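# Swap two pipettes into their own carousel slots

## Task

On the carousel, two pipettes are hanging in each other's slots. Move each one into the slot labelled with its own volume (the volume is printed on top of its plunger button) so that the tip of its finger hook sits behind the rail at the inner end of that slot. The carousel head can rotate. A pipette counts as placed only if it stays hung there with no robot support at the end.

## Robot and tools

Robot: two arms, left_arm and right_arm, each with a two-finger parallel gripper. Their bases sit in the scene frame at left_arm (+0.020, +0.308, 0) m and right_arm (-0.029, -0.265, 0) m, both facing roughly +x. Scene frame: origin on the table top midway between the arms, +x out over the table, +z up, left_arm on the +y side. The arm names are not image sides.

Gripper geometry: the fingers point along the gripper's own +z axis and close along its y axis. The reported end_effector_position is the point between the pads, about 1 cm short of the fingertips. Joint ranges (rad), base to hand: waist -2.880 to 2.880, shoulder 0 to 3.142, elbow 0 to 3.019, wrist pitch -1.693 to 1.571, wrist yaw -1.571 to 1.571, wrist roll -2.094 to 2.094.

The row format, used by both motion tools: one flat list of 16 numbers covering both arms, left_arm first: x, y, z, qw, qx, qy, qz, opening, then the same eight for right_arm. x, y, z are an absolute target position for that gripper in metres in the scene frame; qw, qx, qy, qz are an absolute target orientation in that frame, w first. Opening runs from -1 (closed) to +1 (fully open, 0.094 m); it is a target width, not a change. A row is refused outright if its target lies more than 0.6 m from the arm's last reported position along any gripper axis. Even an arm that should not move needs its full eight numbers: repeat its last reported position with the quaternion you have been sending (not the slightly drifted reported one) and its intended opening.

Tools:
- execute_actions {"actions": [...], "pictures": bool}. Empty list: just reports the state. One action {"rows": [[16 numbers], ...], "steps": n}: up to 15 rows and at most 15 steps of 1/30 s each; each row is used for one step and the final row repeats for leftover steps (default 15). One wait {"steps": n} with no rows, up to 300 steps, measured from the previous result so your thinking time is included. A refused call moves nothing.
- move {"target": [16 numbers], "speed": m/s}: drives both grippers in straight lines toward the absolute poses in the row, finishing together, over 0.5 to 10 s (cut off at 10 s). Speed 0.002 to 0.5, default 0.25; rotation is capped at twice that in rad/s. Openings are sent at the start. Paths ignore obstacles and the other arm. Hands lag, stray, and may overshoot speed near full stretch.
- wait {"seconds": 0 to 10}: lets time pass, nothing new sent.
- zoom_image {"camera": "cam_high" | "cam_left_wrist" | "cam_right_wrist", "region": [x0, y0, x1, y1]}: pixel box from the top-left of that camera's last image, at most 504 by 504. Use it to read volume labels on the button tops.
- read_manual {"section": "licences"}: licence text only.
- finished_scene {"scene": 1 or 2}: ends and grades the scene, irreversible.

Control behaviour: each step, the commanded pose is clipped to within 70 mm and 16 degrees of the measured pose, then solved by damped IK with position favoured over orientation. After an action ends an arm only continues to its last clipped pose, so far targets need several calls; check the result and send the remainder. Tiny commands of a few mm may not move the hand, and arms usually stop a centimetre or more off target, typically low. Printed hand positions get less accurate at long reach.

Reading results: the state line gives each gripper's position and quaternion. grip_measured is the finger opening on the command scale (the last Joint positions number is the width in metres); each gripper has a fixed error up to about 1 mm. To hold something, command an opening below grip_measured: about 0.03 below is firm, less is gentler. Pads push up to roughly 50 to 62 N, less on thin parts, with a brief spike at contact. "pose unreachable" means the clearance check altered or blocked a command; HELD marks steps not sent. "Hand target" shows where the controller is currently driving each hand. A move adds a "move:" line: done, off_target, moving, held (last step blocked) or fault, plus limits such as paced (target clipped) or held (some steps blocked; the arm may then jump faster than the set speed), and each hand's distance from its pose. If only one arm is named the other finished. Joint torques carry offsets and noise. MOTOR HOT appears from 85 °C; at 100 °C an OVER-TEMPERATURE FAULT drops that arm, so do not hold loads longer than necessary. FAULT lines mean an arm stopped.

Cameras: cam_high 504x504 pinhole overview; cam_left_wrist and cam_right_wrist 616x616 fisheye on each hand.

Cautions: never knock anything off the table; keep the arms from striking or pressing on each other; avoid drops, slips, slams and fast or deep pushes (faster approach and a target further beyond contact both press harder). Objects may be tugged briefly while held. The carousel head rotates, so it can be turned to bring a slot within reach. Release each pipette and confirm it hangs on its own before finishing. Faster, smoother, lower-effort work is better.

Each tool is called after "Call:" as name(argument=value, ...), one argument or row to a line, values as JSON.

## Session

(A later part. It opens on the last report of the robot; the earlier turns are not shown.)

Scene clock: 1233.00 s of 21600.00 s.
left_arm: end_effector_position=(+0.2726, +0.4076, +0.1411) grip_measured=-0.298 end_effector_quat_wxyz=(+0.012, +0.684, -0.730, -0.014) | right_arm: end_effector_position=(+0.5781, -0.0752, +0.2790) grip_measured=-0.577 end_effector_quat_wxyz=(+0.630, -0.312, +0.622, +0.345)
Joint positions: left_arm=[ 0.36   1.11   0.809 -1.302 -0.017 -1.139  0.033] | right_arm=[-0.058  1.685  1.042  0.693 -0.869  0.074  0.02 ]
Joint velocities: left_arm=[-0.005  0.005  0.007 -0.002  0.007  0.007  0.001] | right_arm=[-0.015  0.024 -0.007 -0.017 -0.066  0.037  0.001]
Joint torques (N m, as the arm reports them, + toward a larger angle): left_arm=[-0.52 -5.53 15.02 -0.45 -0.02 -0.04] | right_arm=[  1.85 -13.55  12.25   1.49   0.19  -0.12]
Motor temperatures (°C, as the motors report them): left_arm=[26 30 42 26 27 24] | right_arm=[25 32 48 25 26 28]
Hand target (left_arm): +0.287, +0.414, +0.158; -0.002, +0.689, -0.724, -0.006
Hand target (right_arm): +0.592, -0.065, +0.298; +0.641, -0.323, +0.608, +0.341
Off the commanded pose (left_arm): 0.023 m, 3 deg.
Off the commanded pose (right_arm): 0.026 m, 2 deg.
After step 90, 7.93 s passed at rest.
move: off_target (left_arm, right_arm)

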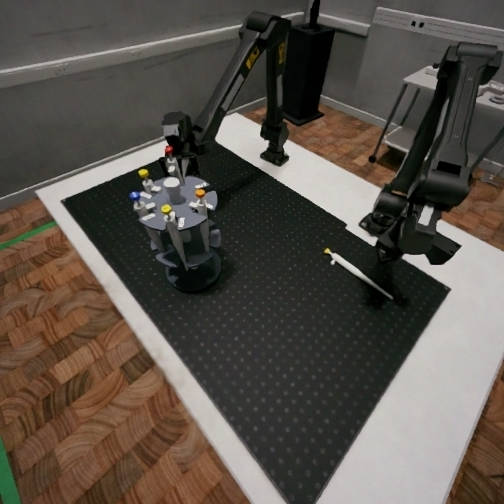

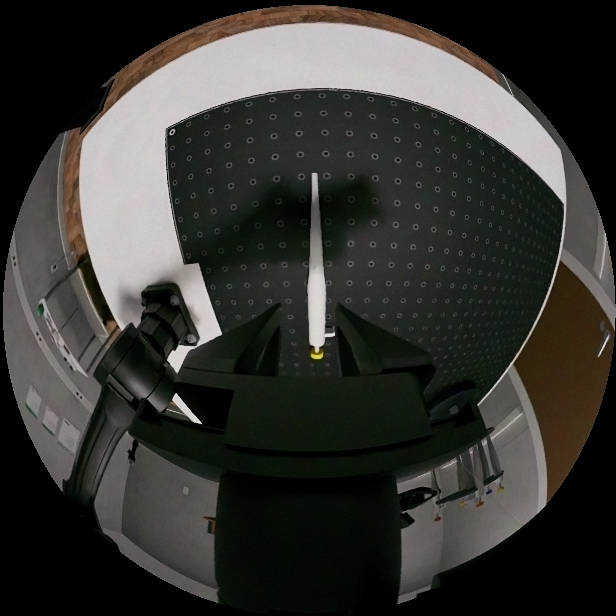

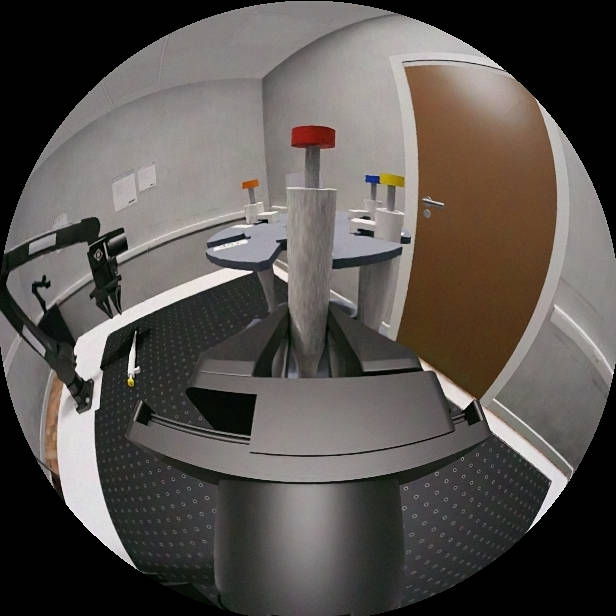

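Call:
move(
  target=[0.296, 0.41, 0.07, 0, -0.6947, 0.7193, 0, -0.3, 0.588, -0.054, 0.297, 0.6405, -0.3232, 0.6078, 0.3406, -0.62],
  speed=0.08,
)

Scene clock: 1247.30 s of 21600.00 s.
left_arm: end_effector_position=(+0.2971, +0.4137, +0.0776) grip_measured=-0.298 end_effector_quat_wxyz=(-0.005, +0.695, -0.719, +0.000) | right_arm: end_effector_position=(+0.5765, -0.0631, +0.2791) grip_measured=-0.577 end_effector_quat_wxyz=(+0.630, -0.313, +0.621, +0.345)
Joint positions: left_arm=[ 0.358  1.234  0.723 -1.05  -0.003 -1.172  0.033] | right_arm=[-0.034  1.685  1.042  0.693 -0.848  0.071  0.02 ]
Joint velocities: left_arm=[-0.034 -0.005 -0.017 -0.017 -0.007  0.051  0.   ] | right_arm=[-0.005 -0.015  0.002 -0.007 -0.066 -0.022 -0.001]
Joint torques (N m, as the arm reports them, + toward a larger angle): left_arm=[-1.33 -6.4   8.19  0.71  0.   -0.04] | right_arm=[  1.74 -14.41  11.13   1.65   0.14  -0.11]
Motor temperatures (°C, as the motors report them): left_arm=[26 30 43 26 27 24] | right_arm=[25 32 49 25 26 28]
Hand target (left_arm): +0.296, +0.410, +0.070; -0.000, +0.695, -0.719, -0.000
Hand target (right_arm): +0.587, -0.054, +0.297; +0.641, -0.323, +0.608, +0.341
Off the commanded pose (left_arm): 0.009 m, 1 deg.
Off the commanded pose (right_arm): 0.023 m, 2 deg.
After step 90, 10.00 s passed at rest.
move: off_target (right_arm)

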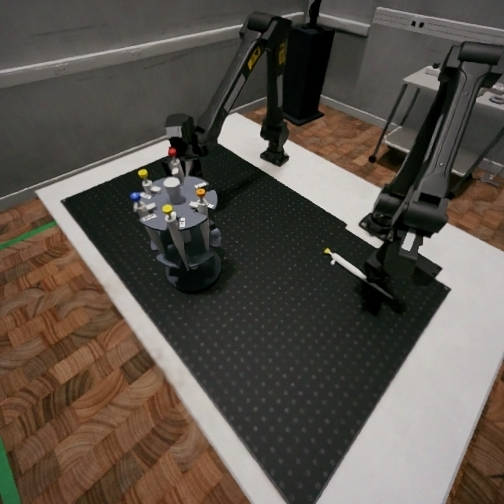

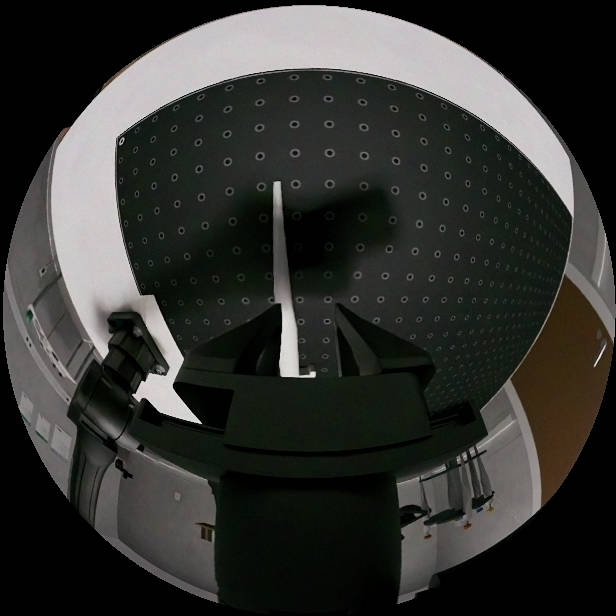

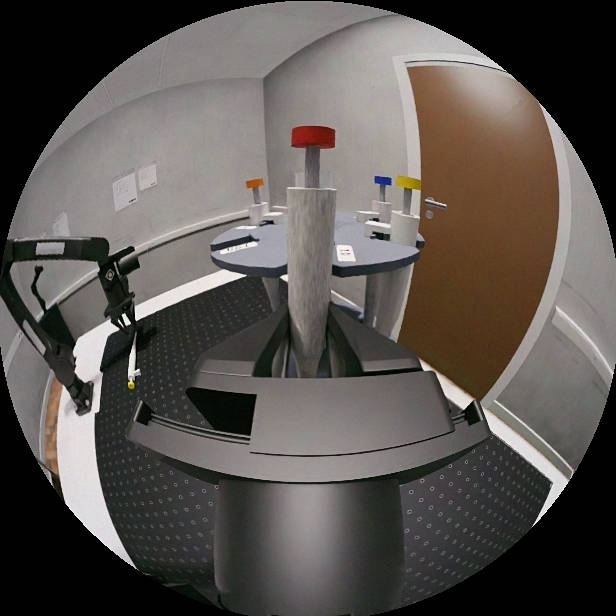

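Call:
move(
  target=[0.279, 0.409, 0.055, 0, -0.6947, 0.7193, 0, -0.3, 0.603, -0.031, 0.296, 0.6405, -0.3232, 0.6078, 0.3406, -0.62],
  speed=0.03,
)

Call:
zoom_image(
  camera="cam_high",
  region=[110, 130, 240, 240],
)

Scene clock: 1254.47 s of 21600.00 s.
left_arm: end_effector_position=(+0.2818, +0.4081, +0.0576) grip_measured=-0.298 end_effector_quat_wxyz=(+0.003, +0.694, -0.720, -0.003) | right_arm: end_effector_position=(+0.5880, -0.0438, +0.2776) grip_measured=-0.577 end_effector_quat_wxyz=(+0.632, -0.315, +0.621, +0.341)
Joint positions: left_arm=[ 0.358  1.234  0.662 -1.006 -0.003 -1.17   0.033] | right_arm=[ 0.     1.716  1.082  0.678 -0.81   0.058  0.02 ]
Joint velocities: left_arm=[-0.015 -0.005 -0.002 -0.027 -0.007  0.007 -0.001] | right_arm=[-0.005  0.005  0.002  0.002 -0.066  0.022 -0.   ]
Joint torques (N m, as the arm reports them, + toward a larger angle): left_arm=[-0.1  -8.47  7.52  0.39 -0.05  0.05] | right_arm=[  1.33 -13.84  12.24   1.44   0.1   -0.01]
Motor temperatures (°C, as the motors report them): left_arm=[26 29 42 26 27 24] | right_arm=[25 32 49 25 26 28]
Hand target (left_arm): +0.279, +0.409, +0.055; -0.000, +0.695, -0.719, -0.000
Hand target (right_arm): +0.601, -0.032, +0.296; +0.641, -0.323, +0.608, +0.341
Off the commanded pose (left_arm): 0.004 m, 0 deg.
Off the commanded pose (right_arm): 0.027 m, 2 deg.
After step 90, 2.40 s passed at rest.
move: off_target (right_arm)

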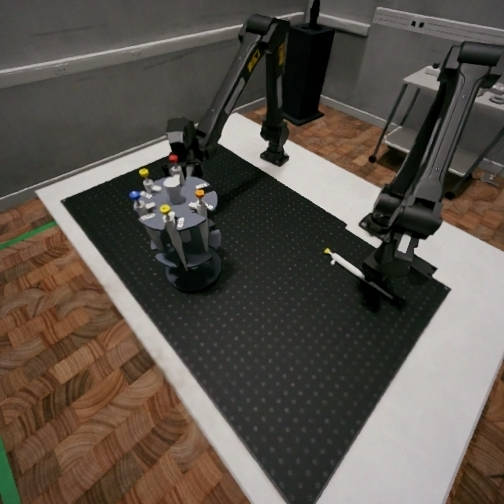

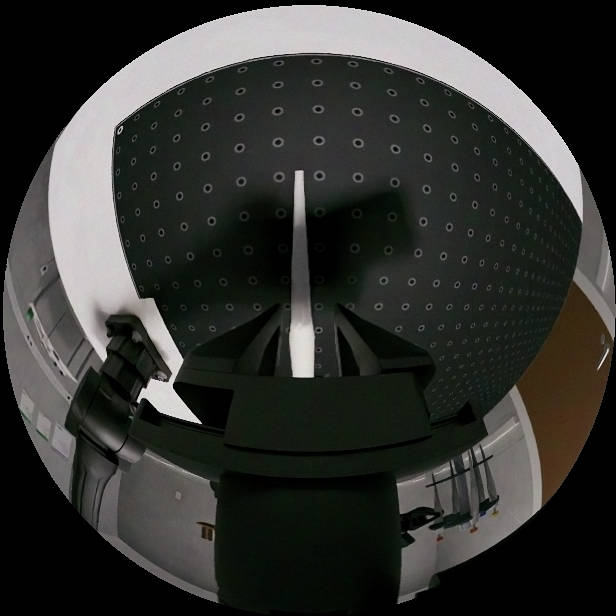

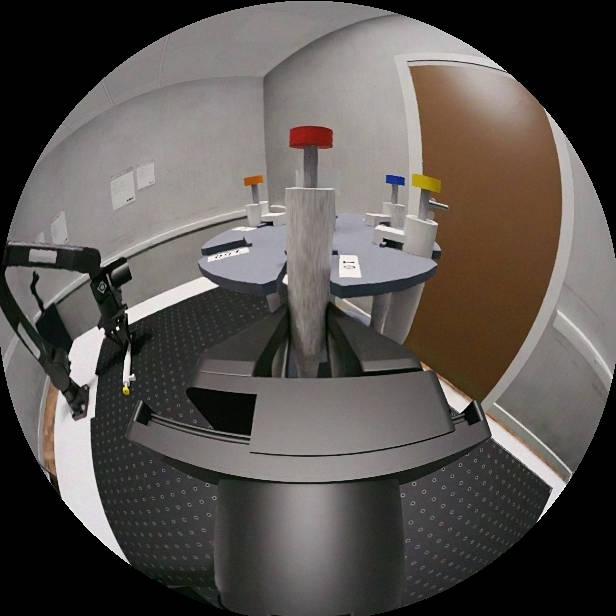

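Region (110, 130, 240, 240) of cam_high's 504x504 image, scaled by 3.877, with more detail than that image has; it fills the top 426 rows of this view, and the rest is white.

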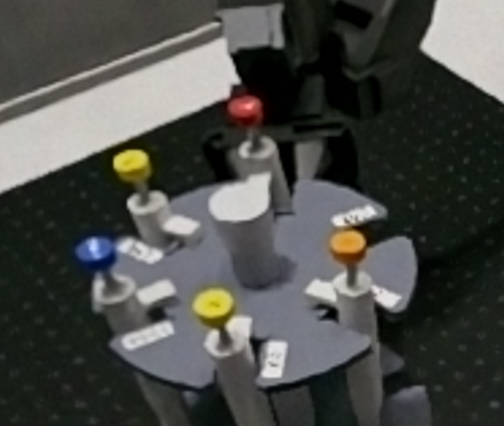

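Call:
move(
  target=[0.274, 0.409, 0.005, 0, -0.6947, 0.7193, 0, -0.3, 0.607, -0.025, 0.296, 0.6405, -0.3232, 0.6078, 0.3406, -0.62],
  speed=0.04,
)

Scene clock: 1276.87 s of 21600.00 s.
left_arm: end_effector_position=(+0.2827, +0.4099, +0.0228) grip_measured=-0.299 end_effector_quat_wxyz=(-0.012, +0.695, -0.719, +0.003) | right_arm: end_effector_position=(+0.5910, -0.0409, +0.2769) grip_measured=-0.577 end_effector_quat_wxyz=(+0.632, -0.314, +0.622, +0.340)
Joint positions: left_arm=[ 0.363  1.29   0.595 -0.851 -0.003 -1.167  0.033] | right_arm=[ 0.006  1.723  1.091  0.675 -0.801  0.056  0.02 ]
Joint velocities: left_arm=[-0.005 -0.015 -0.002  0.022 -0.095 -0.007 -0.   ] | right_arm=[-0.015 -0.005  0.002 -0.012  0.022  0.051  0.   ]
Joint torques (N m, as the arm reports them, + toward a larger angle): left_arm=[ 0.16 -4.66  5.51  1.61 -0.01  0.13] | right_arm=[  2.07 -14.26  12.61   1.39   0.15   0.  ]
Motor temperatures (°C, as the motors report them): left_arm=[26 29 40 26 27 24] | right_arm=[25 33 50 25 26 28]
Hand target (left_arm): +0.273, +0.409, +0.007; +0.000, +0.695, -0.719, -0.000
Hand target (right_arm): +0.605, -0.026, +0.296; +0.641, -0.323, +0.608, +0.341
Off the commanded pose (left_arm): 0.020 m, 1 deg.
Off the commanded pose (right_arm): 0.030 m, 2 deg.
After step 90, 17.83 s passed at rest.
move: off_target (left_arm, right_arm)

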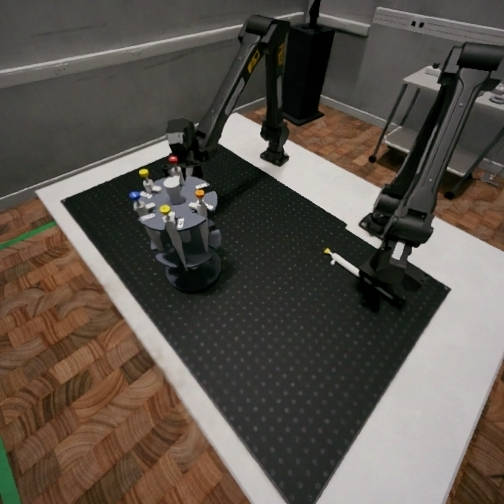

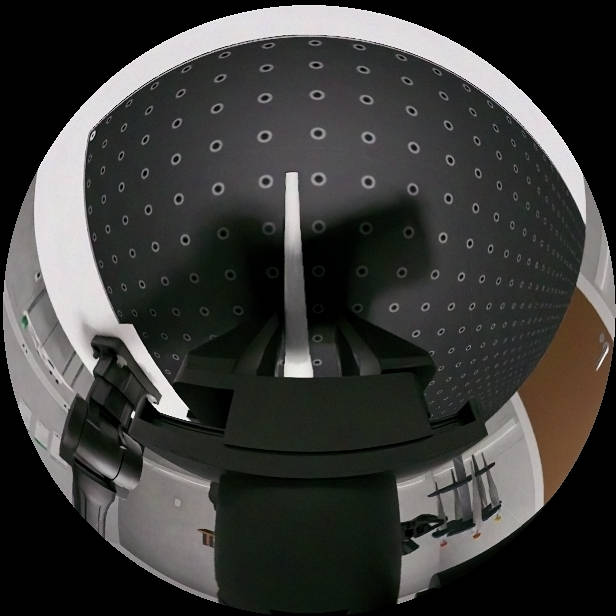

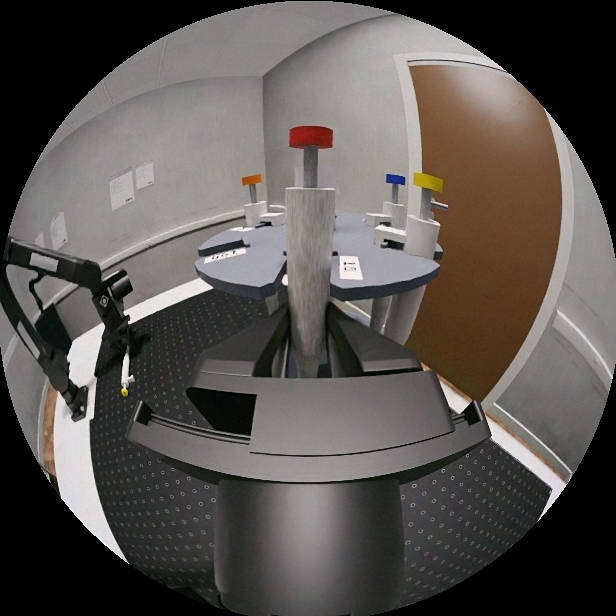

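Call:
move(
  target=[0.278, 0.409, 0.010, 0, -0.6947, 0.7193, 0, -0.79, 0.611, -0.019, 0.296, 0.6405, -0.3232, 0.6078, 0.3406, -0.62],
  speed=0.02,
)

Scene clock: 1281.13 s of 21600.00 s.
left_arm: end_effector_position=(+0.2825, +0.4100, +0.0227) grip_measured=-0.734 end_effector_quat_wxyz=(-0.012, +0.695, -0.719, +0.003) | right_arm: end_effector_position=(+0.5944, -0.0370, +0.2793) grip_measured=-0.577 end_effector_quat_wxyz=(+0.633, -0.315, +0.621, +0.339)
Joint positions: left_arm=[ 0.363  1.29   0.595 -0.852 -0.004 -1.167  0.013] | right_arm=[ 0.012  1.729  1.105  0.67  -0.795  0.055  0.02 ]
Joint velocities: left_arm=[-0.015 -0.015 -0.002 -0.007 -0.037  0.007 -0.001] | right_arm=[-0.005 -0.005  0.002 -0.002 -0.037  0.007 -0.   ]
Joint torques (N m, as the arm reports them, + toward a larger angle): left_arm=[-0.68 -4.26  6.88  0.9   0.02  0.11] | right_arm=[  2.6  -13.55  12.82   1.49   0.3    0.01]
Motor temperatures (°C, as the motors report them): left_arm=[26 29 39 26 27 24] | right_arm=[25 33 50 25 26 28]
Hand target (left_arm): +0.277, +0.409, +0.011; +0.000, +0.695, -0.719, +0.000
Hand target (right_arm): +0.608, -0.020, +0.296; +0.641, -0.323, +0.607, +0.341
Off the commanded pose (left_arm): 0.014 m, 1 deg.
Off the commanded pose (right_arm): 0.030 m, 2 deg.
move: off_target (left_arm, right_arm)

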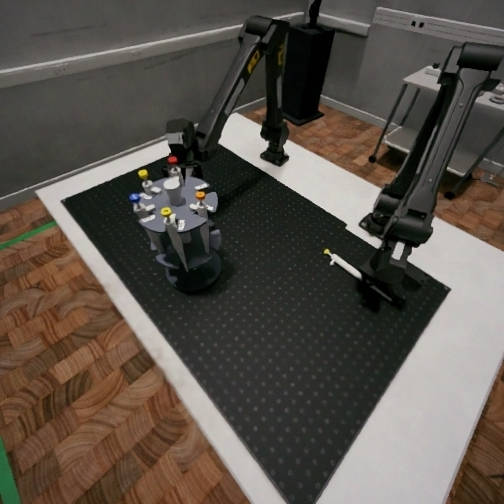

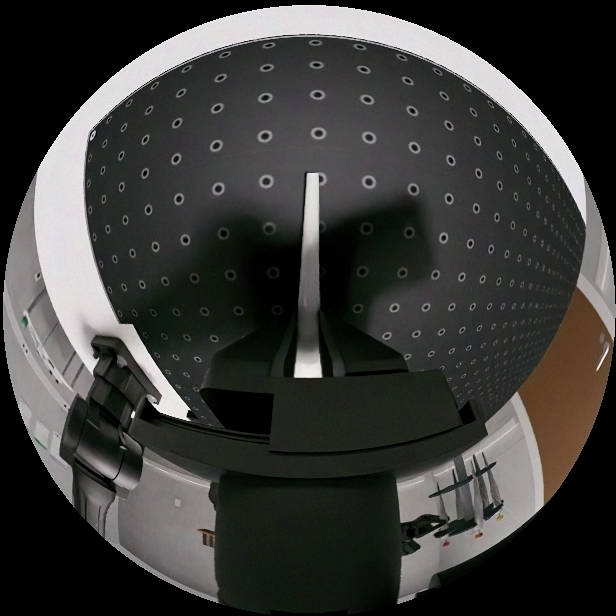

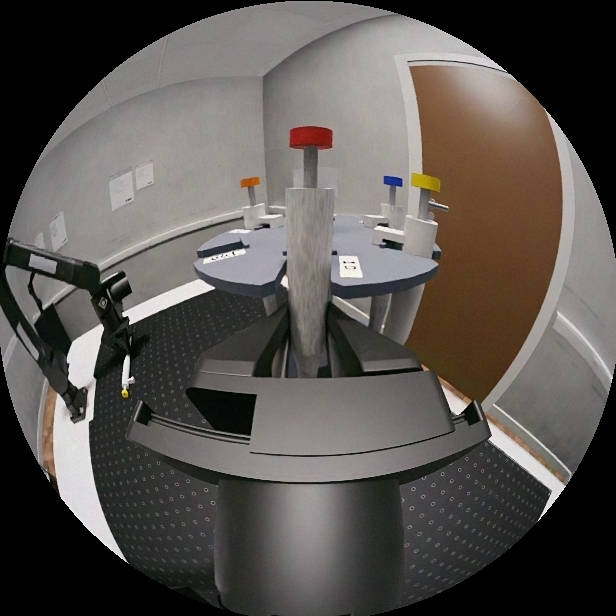

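Call:
move(
  target=[0.30, 0.39, 0.08, 0, -0.6947, 0.7193, 0, -0.78, 0.607, -0.025, 0.256, 0.627, -0.330, 0.6215, 0.3335, -0.62],
  speed=0.05,
)

Scene clock: 1285.37 s of 21600.00 s.
left_arm: end_effector_position=(+0.2805, +0.3871, +0.0613) grip_measured=-0.734 end_effector_quat_wxyz=(+0.019, +0.694, -0.720, -0.011) | right_arm: end_effector_position=(+0.5970, -0.0364, +0.2663) grip_measured=-0.577 end_effector_quat_wxyz=(+0.630, -0.320, +0.623, +0.334)
Joint positions: left_arm=[ 0.288  1.23   0.669 -1.053 -0.003 -1.239  0.013] | right_arm=[ 0.012  1.749  1.105  0.67  -0.797  0.031  0.02 ]
Joint velocities: left_arm=[-0.005  0.005  0.007 -0.007 -0.022  0.022  0.   ] | right_arm=[-0.015  0.005  0.007  0.002  0.007  0.007 -0.   ]
Joint torques (N m, as the arm reports them, + toward a larger angle): left_arm=[-1.44 -8.72 13.56 -0.42  0.   -0.03] | right_arm=[  1.76 -12.22   9.92   2.13  -0.05  -0.23]
Motor temperatures (°C, as the motors report them): left_arm=[26 29 40 26 27 24] | right_arm=[25 33 50 25 26 28]
Hand target (left_arm): +0.299, +0.390, +0.080; -0.000, +0.694, -0.720, +0.001
Hand target (right_arm): +0.606, -0.025, +0.256; +0.627, -0.330, +0.622, +0.334
Off the commanded pose (left_arm): 0.027 m, 2 deg.
Off the commanded pose (right_arm): 0.018 m, 1 deg.
move: off_target (left_arm, right_arm)

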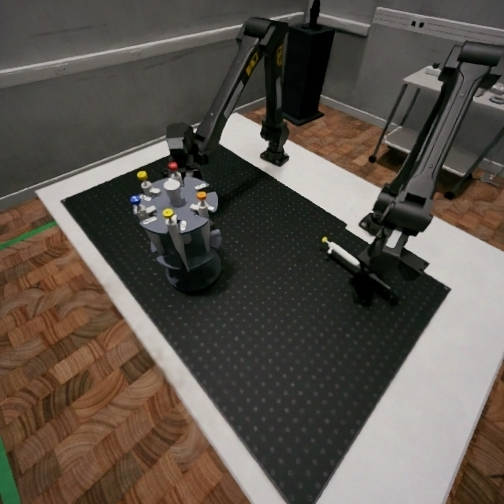

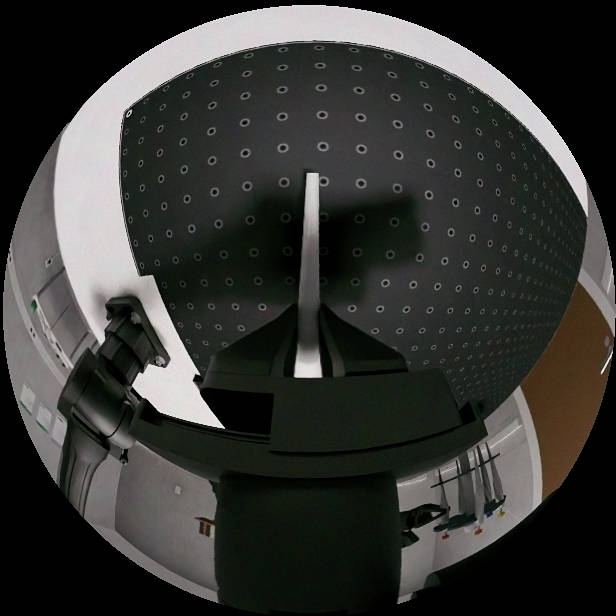

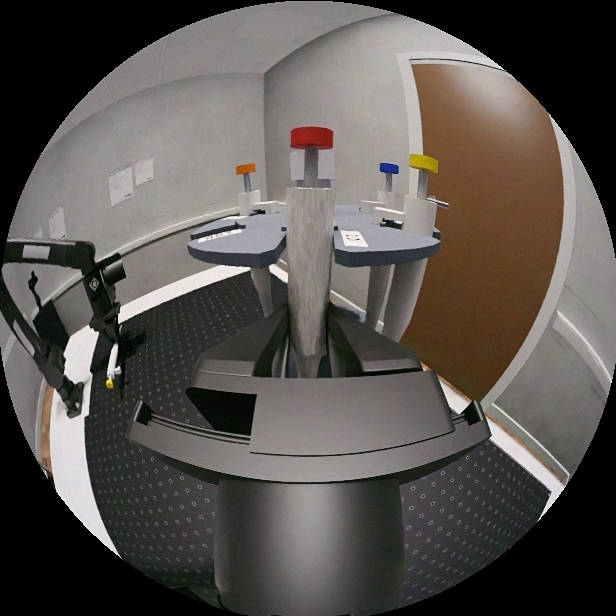

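Call:
move(
  target=[0.32, 0.37, 0.12, 0, -0.6947, 0.7193, 0, -0.78, 0.602, -0.031, 0.243, 0.627, -0.330, 0.6215, 0.3335, -0.62],
  speed=0.04,
)

Call:
zoom_image(
  camera="cam_right_wrist",
  region=[180, 130, 450, 300],
)

Scene clock: 1292.77 s of 21600.00 s.
left_arm: end_effector_position=(+0.3015, +0.3689, +0.0990) grip_measured=-0.734 end_effector_quat_wxyz=(+0.019, +0.694, -0.719, -0.014) | right_arm: end_effector_position=(+0.5966, -0.0358, +0.2662) grip_measured=-0.577 end_effector_quat_wxyz=(+0.632, -0.324, +0.619, +0.335)
Joint positions: left_arm=[ 0.206  1.218  0.772 -1.172 -0.003 -1.322  0.013] | right_arm=[ 0.011  1.754  1.105  0.684 -0.804  0.031  0.02 ]
Joint velocities: left_arm=[-0.015 -0.005 -0.007 -0.012  0.007  0.051  0.   ] | right_arm=[-0.005 -0.015 -0.002  0.002 -0.022 -0.051 -0.001]
Joint torques (N m, as the arm reports them, + toward a larger angle): left_arm=[-1.51 -9.07 14.6  -0.28 -0.02 -0.1 ] | right_arm=[  1.11 -11.97   7.7    3.2   -0.14  -0.22]
Motor temperatures (°C, as the motors report them): left_arm=[26 29 41 26 27 24] | right_arm=[25 32 49 25 26 28]
Hand target (left_arm): +0.319, +0.369, +0.120; -0.000, +0.695, -0.719, +0.001
Hand target (right_arm): +0.601, -0.031, +0.243; +0.627, -0.330, +0.622, +0.334
Off the commanded pose (left_arm): 0.028 m, 3 deg.
Off the commanded pose (right_arm): 0.024 m, 1 deg.
After step 90, 2.27 s passed at rest.
move: off_target (left_arm, right_arm)

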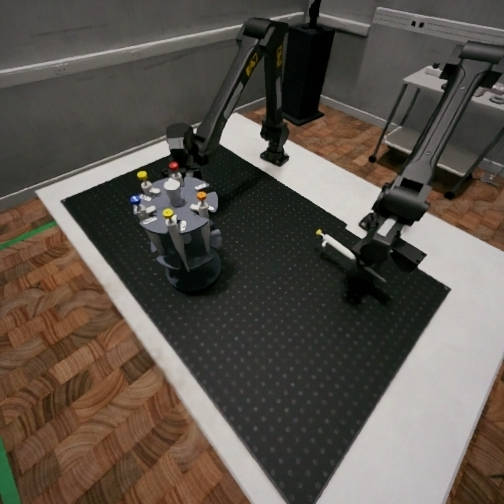

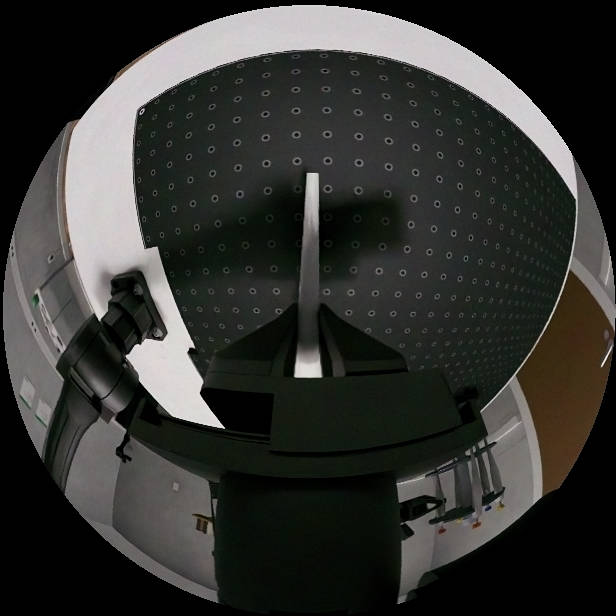

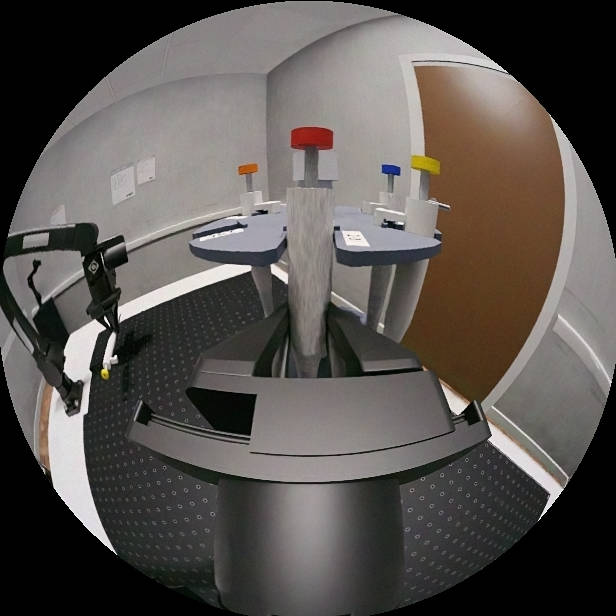

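Region (180, 130, 450, 300) of cam_right_wrist's 616x616 image, scaled by 1.867, with more detail than that image has; it fills the top 317 rows of this view, and the rest is white.

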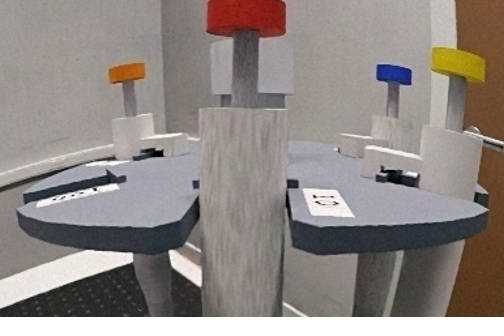

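Call:
move(
  target=[0.36, 0.33, 0.17, 0, -0.71, 0.7042, 0, -0.78, 0.602, -0.031, 0.256, 0.627, -0.330, 0.6215, 0.3335, -0.22],
  speed=0.08,
)

Scene clock: 1296.93 s of 21600.00 s.
left_arm: end_effector_position=(+0.3432, +0.3311, +0.1551) grip_measured=-0.734 end_effector_quat_wxyz=(+0.008, +0.709, -0.705, -0.008) | right_arm: end_effector_position=(+0.5969, -0.0358, +0.2648) grip_measured=-0.221 end_effector_quat_wxyz=(+0.633, -0.326, +0.618, +0.333)
Joint positions: left_arm=[ 0.065  1.241  0.949 -1.301 -0.002 -1.504  0.013] | right_arm=[ 0.011  1.756  1.105  0.684 -0.804  0.022  0.037]
Joint velocities: left_arm=[-0.005 -0.005  0.012 -0.022 -0.037 -0.11  -0.   ] | right_arm=[-0.015 -0.015 -0.012  0.017  0.066 -0.037  0.   ]
Joint torques (N m, as the arm reports them, + toward a larger angle): left_arm=[-1.26 -8.04 15.04 -0.39 -0.02 -0.01] | right_arm=[  1.32 -13.74   8.56   1.59  -0.12  -0.09]
Motor temperatures (°C, as the motors report them): left_arm=[26 29 42 26 27 24] | right_arm=[25 32 48 25 26 28]
Hand target (left_arm): +0.359, +0.329, +0.170; -0.001, +0.710, -0.704, +0.001
Hand target (right_arm): +0.602, -0.031, +0.256; +0.627, -0.330, +0.621, +0.334
Off the commanded pose (left_arm): 0.022 m, 1 deg.
Off the commanded pose (right_arm): 0.011 m, 1 deg.
move: off_target (left_arm, right_arm)

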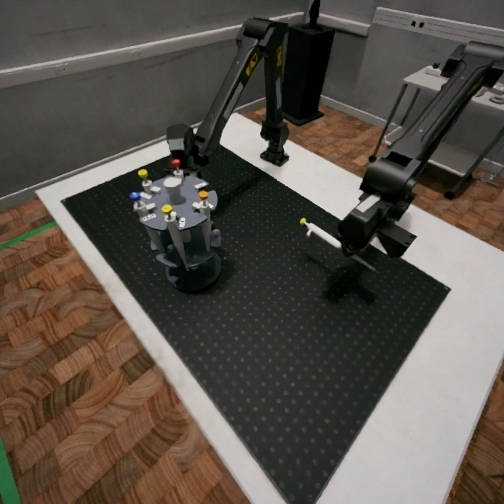

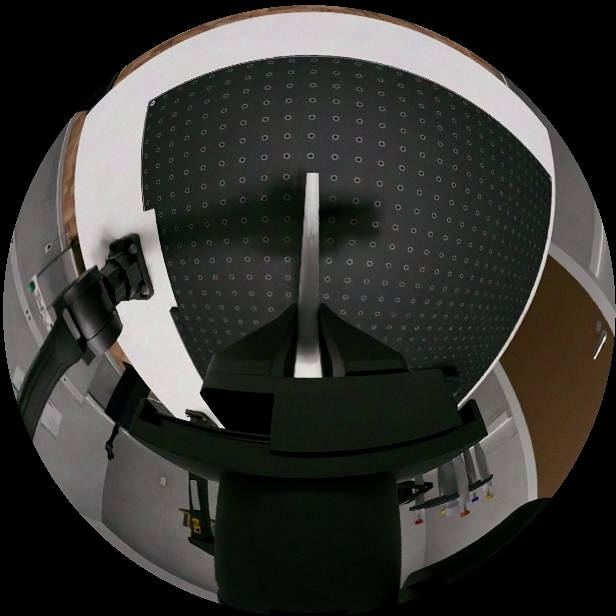

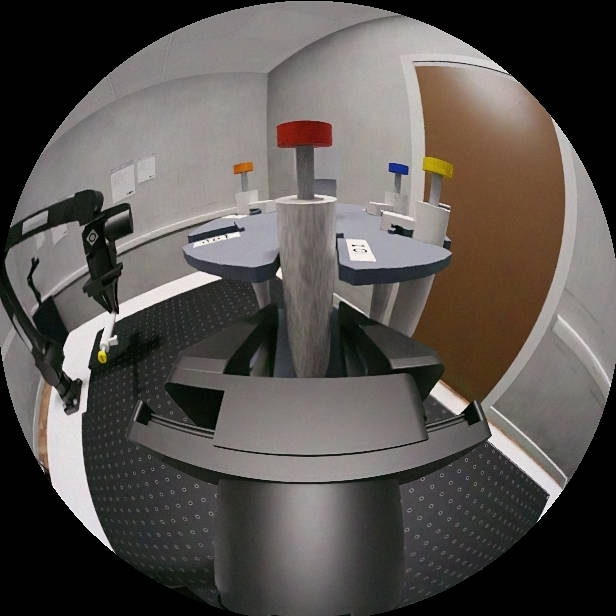

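Call:
move(
  target=[0.40, 0.29, 0.21, 0, -0.7254, 0.6884, 0, -0.78, 0.642, -0.062, 0.258, 0.627, -0.330, 0.6215, 0.3335, -0.22],
  speed=0.05,
)

Call:
move(
  target=[0.43, 0.26, 0.23, 0, -0.7373, 0.6756, 0, -0.78, 0.678, -0.062, 0.264, 0.627, -0.330, 0.6215, 0.3335, -0.22],
  speed=0.05,
)

Scene clock: 1308.47 s of 21600.00 s.
left_arm: end_effector_position=(+0.3837, +0.2933, +0.1944) grip_measured=-0.734 end_effector_quat_wxyz=(+0.007, +0.725, -0.689, -0.010) | right_arm: end_effector_position=(+0.6223, -0.0557, +0.2483) grip_measured=-0.221 end_effector_quat_wxyz=(+0.618, -0.327, +0.627, +0.342)
Joint positions: left_arm=[-0.047  1.323  1.128 -1.4   -0.002 -1.661  0.013] | right_arm=[-0.035  1.824  1.174  0.647 -0.867  0.022  0.037]
Joint velocities: left_arm=[-0.005 -0.005  0.007 -0.017 -0.007 -0.037 -0.001] | right_arm=[ 0.015  0.005 -0.012 -0.002  0.007 -0.051 -0.001]
Joint torques (N m, as the arm reports them, + toward a larger angle): left_arm=[-0.57 -9.95 15.75 -0.55 -0.01  0.01] | right_arm=[ -0.41 -15.32  11.7    1.25  -0.21  -0.07]
Motor temperatures (°C, as the motors report them): left_arm=[26 29 44 26 27 24] | right_arm=[25 33 47 25 26 28]
Hand target (left_arm): +0.399, +0.289, +0.210; -0.001, +0.725, -0.688, +0.001
Hand target (right_arm): +0.640, -0.063, +0.259; +0.627, -0.330, +0.622, +0.334
Off the commanded pose (left_arm): 0.023 m, 1 deg.
Off the commanded pose (right_arm): 0.023 m, 2 deg.
After step 90, 6.43 s passed at rest.
move: off_target (left_arm, right_arm)

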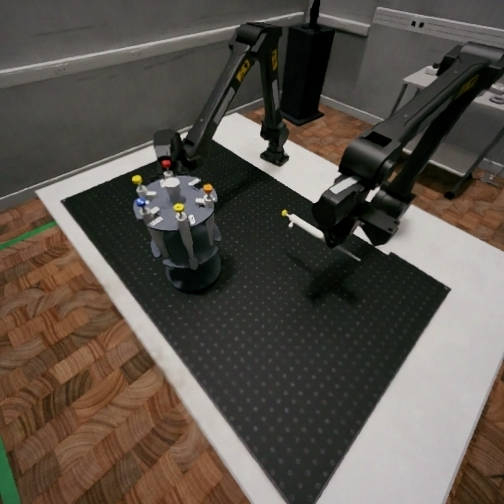

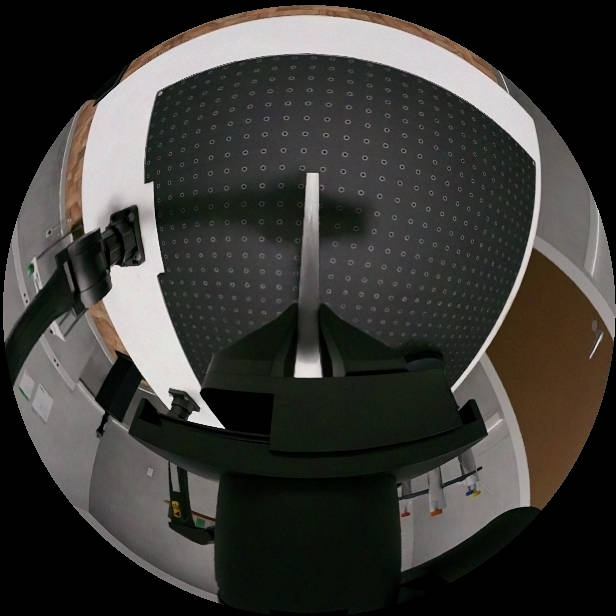

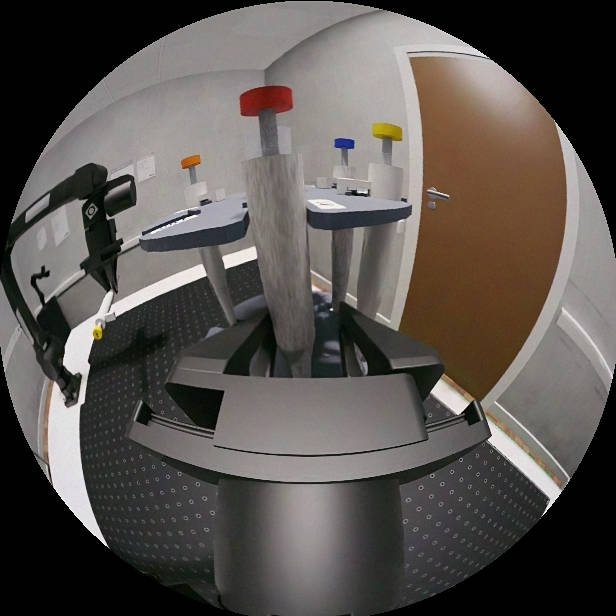

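Scene clock: 1310.10 s of 21600.00 s.
left_arm: end_effector_position=(+0.4143, +0.2647, +0.2147) grip_measured=-0.734 end_effector_quat_wxyz=(+0.007, +0.736, -0.676, -0.011) | right_arm: end_effector_position=(+0.6583, -0.0545, +0.2532) grip_measured=-0.221 end_effector_quat_wxyz=(+0.617, -0.327, +0.628, +0.343)
Joint positions: left_arm=[-0.116  1.4    1.257 -1.452 -0.002 -1.765  0.013] | right_arm=[-0.04   1.893  1.298  0.589 -0.874  0.022  0.037]
Joint velocities: left_arm=[ 0.005 -0.005 -0.022  0.017 -0.007 -0.125 -0.   ] | right_arm=[-0.005 -0.034 -0.007 -0.002  0.007  0.022 -0.   ]
Joint torques (N m, as the arm reports them, + toward a larger angle): left_arm=[ -1.39 -11.27  15.89  -0.42  -0.02  -0.06] | right_arm=[ -0.62 -16.95  12.15   1.41  -0.19  -0.09]
Motor temperatures (°C, as the motors report them): left_arm=[26 29 44 26 27 24] | right_arm=[25 33 47 25 26 28]
Hand target (left_arm): +0.429, +0.259, +0.230; -0.000, +0.737, -0.676, +0.001
Hand target (right_arm): +0.676, -0.063, +0.265; +0.627, -0.330, +0.622, +0.333
Off the commanded pose (left_arm): 0.022 m, 1 deg.
Off the commanded pose (right_arm): 0.024 m, 2 deg.
move: off_target (left_arm, right_arm)

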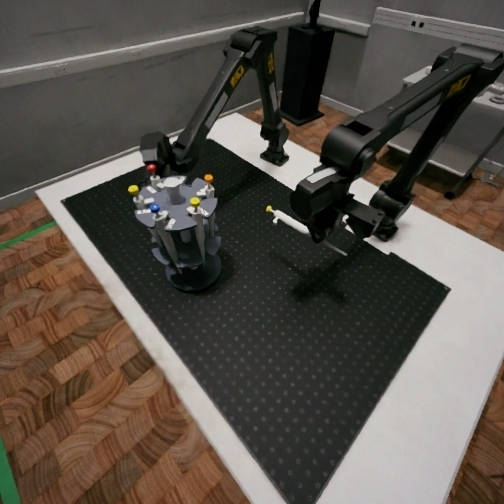

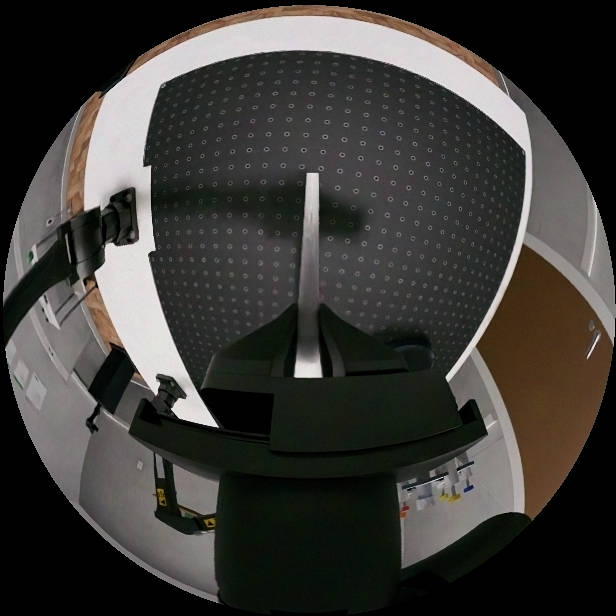

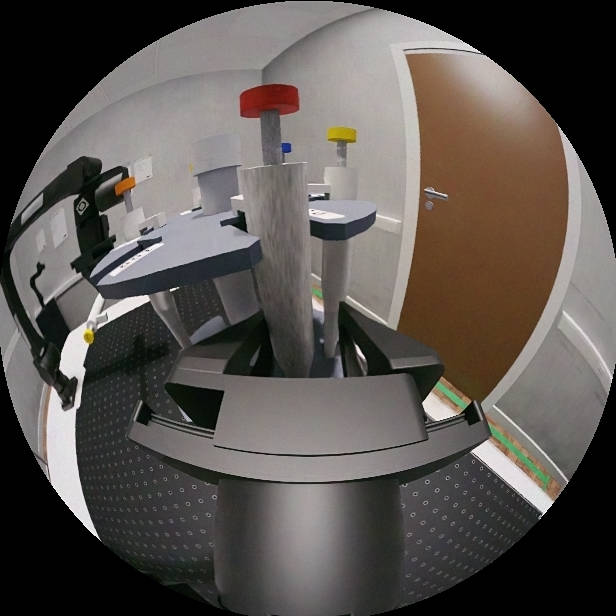

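Call:
move(
  target=[0.45, 0.24, 0.235, 0, -0.7373, 0.6756, 0, -0.78, 0.701, -0.070, 0.267, 0.627, -0.330, 0.6215, 0.3335, -0.22],
  speed=0.03,
)

Scene clock: 1315.50 s of 21600.00 s.
left_arm: end_effector_position=(+0.4344, +0.2460, +0.2199) grip_measured=-0.734 end_effector_quat_wxyz=(+0.006, +0.737, -0.676, -0.011) | right_arm: end_effector_position=(+0.6804, -0.0596, +0.2552) grip_measured=-0.221 end_effector_quat_wxyz=(+0.616, -0.328, +0.628, +0.344)
Joint positions: left_arm=[-0.155  1.457  1.329 -1.469 -0.002 -1.806  0.013] | right_arm=[-0.053  1.937  1.377  0.553 -0.89   0.022  0.037]
Joint velocities: left_arm=[-0.024  0.005  0.002  0.007 -0.022  0.022 -0.   ] | right_arm=[-0.005  0.015 -0.002 -0.017 -0.037  0.022 -0.   ]
Joint torques (N m, as the arm reports them, + toward a larger angle): left_arm=[ -1.34 -12.43  15.91  -0.43   0.    -0.01] | right_arm=[ -0.57 -17.3   12.49   1.52  -0.17  -0.11]
Motor temperatures (°C, as the motors report them): left_arm=[26 29 44 26 27 24] | right_arm=[25 33 48 25 26 28]
Hand target (left_arm): +0.449, +0.240, +0.235; -0.000, +0.737, -0.676, +0.001
Hand target (right_arm): +0.699, -0.071, +0.267; +0.627, -0.330, +0.622, +0.333
Off the commanded pose (left_arm): 0.023 m, 2 deg.
Off the commanded pose (right_arm): 0.026 m, 2 deg.
After step 90, 0.50 s passed at rest.
move: off_target (left_arm, right_arm)

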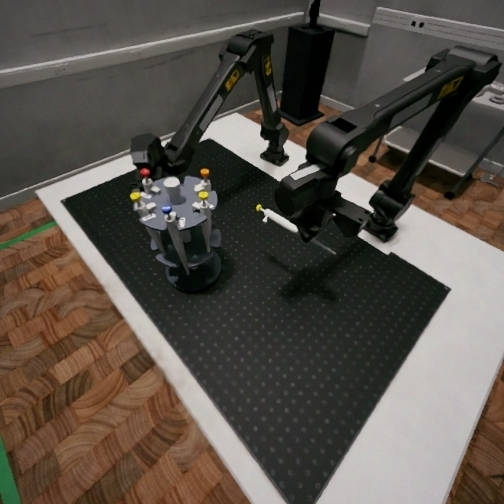

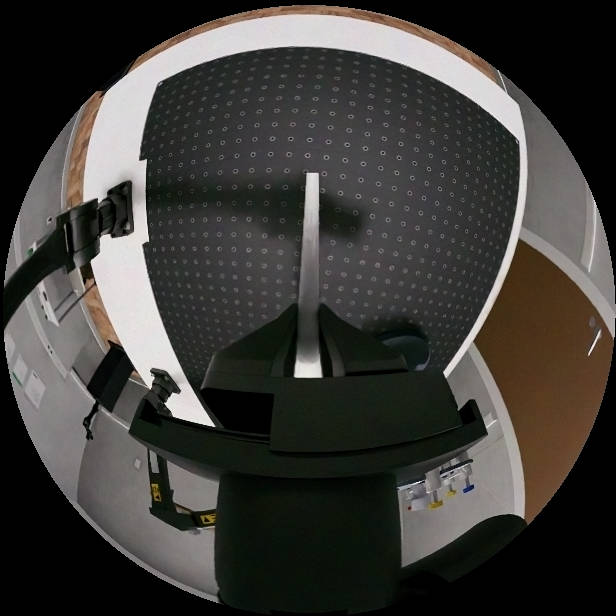

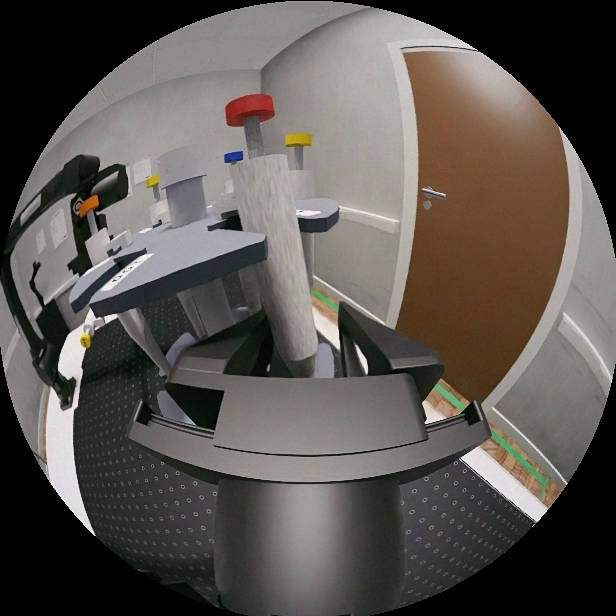

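Call:
move(
  target=[0.46, 0.23, 0.235, 0, -0.7373, 0.6756, 0, -0.78, 0.640, -0.138, 0.265, 0.627, -0.330, 0.6215, 0.3335, -0.15],
  speed=0.08,
)

Call:
zoom_image(
  camera="cam_high",
  region=[110, 140, 240, 240],
)

Scene clock: 1320.23 s of 21600.00 s.
left_arm: end_effector_position=(+0.4449, +0.2364, +0.2209) grip_measured=-0.734 end_effector_quat_wxyz=(+0.006, +0.737, -0.675, -0.011) | right_arm: end_effector_position=(+0.6447, -0.1318, +0.2427) grip_measured=-0.151 end_effector_quat_wxyz=(+0.609, -0.320, +0.638, +0.346)
Joint positions: left_arm=[-0.174  1.486  1.363 -1.472 -0.002 -1.825  0.013] | right_arm=[-0.169  1.862  1.233  0.594 -0.997  0.022  0.04 ]
Joint velocities: left_arm=[ 0.015 -0.005 -0.017 -0.017 -0.037 -0.007  0.   ] | right_arm=[ 0.005 -0.015 -0.007  0.012 -0.007 -0.007 -0.   ]
Joint torques (N m, as the arm reports them, + toward a larger angle): left_arm=[ -2.09 -12.61  15.94  -0.5   -0.03  -0.05] | right_arm=[ -0.49 -21.03   6.79   3.46  -0.26  -0.1 ]
Motor temperatures (°C, as the motors report them): left_arm=[26 29 45 26 27 24] | right_arm=[25 33 48 25 26 28]
Hand target (left_arm): +0.459, +0.230, +0.235; -0.000, +0.737, -0.675, +0.001
Hand target (right_arm): +0.640, -0.137, +0.264; +0.627, -0.330, +0.622, +0.333
Off the commanded pose (left_arm): 0.022 m, 1 deg.
Off the commanded pose (right_arm): 0.024 m, 3 deg.
After step 90, 0.23 s passed at rest.
move: off_target (left_arm, right_arm)

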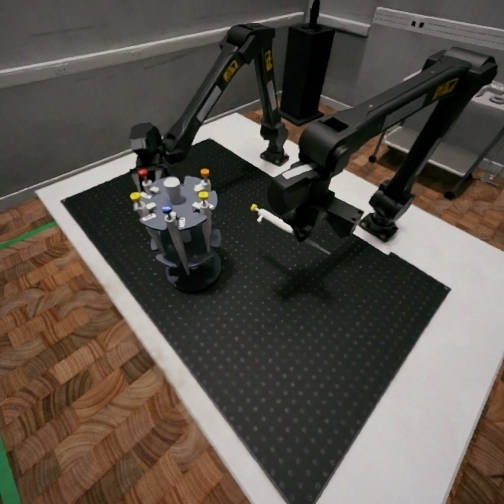

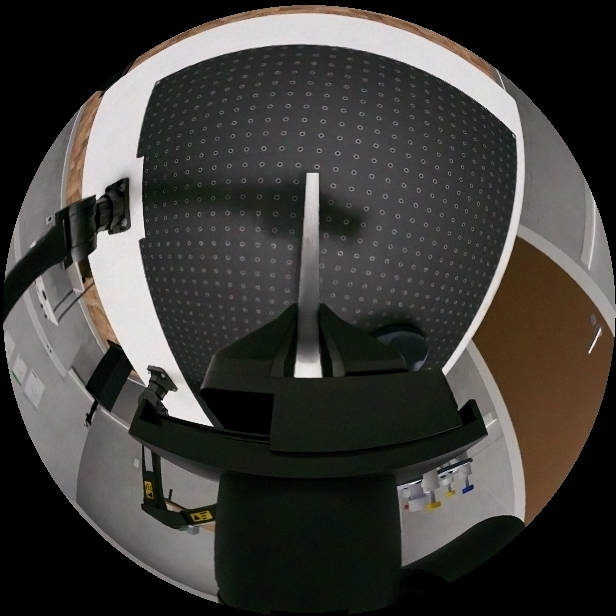

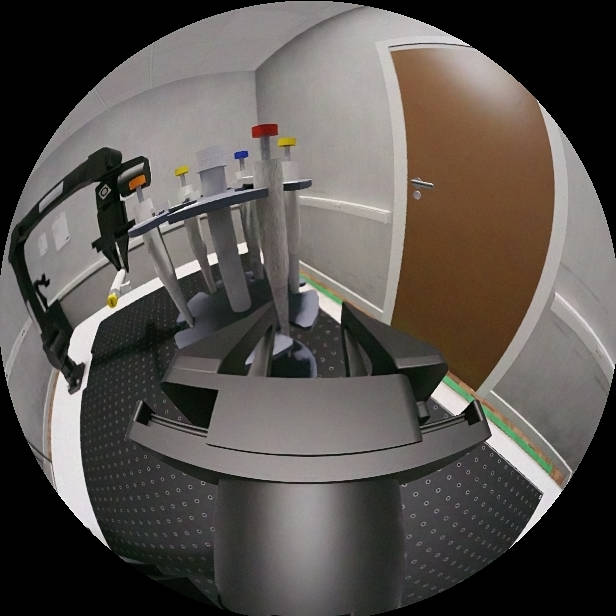

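Region (110, 140, 240, 240) of cam_high's 504x504 image, scaled by 3.877, with more detail than that image has; it fills the top 388 rows of this view, and the rest is white.

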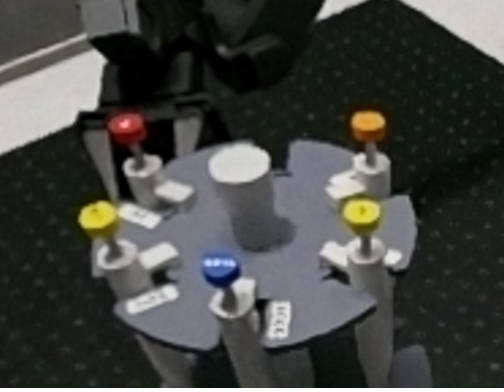

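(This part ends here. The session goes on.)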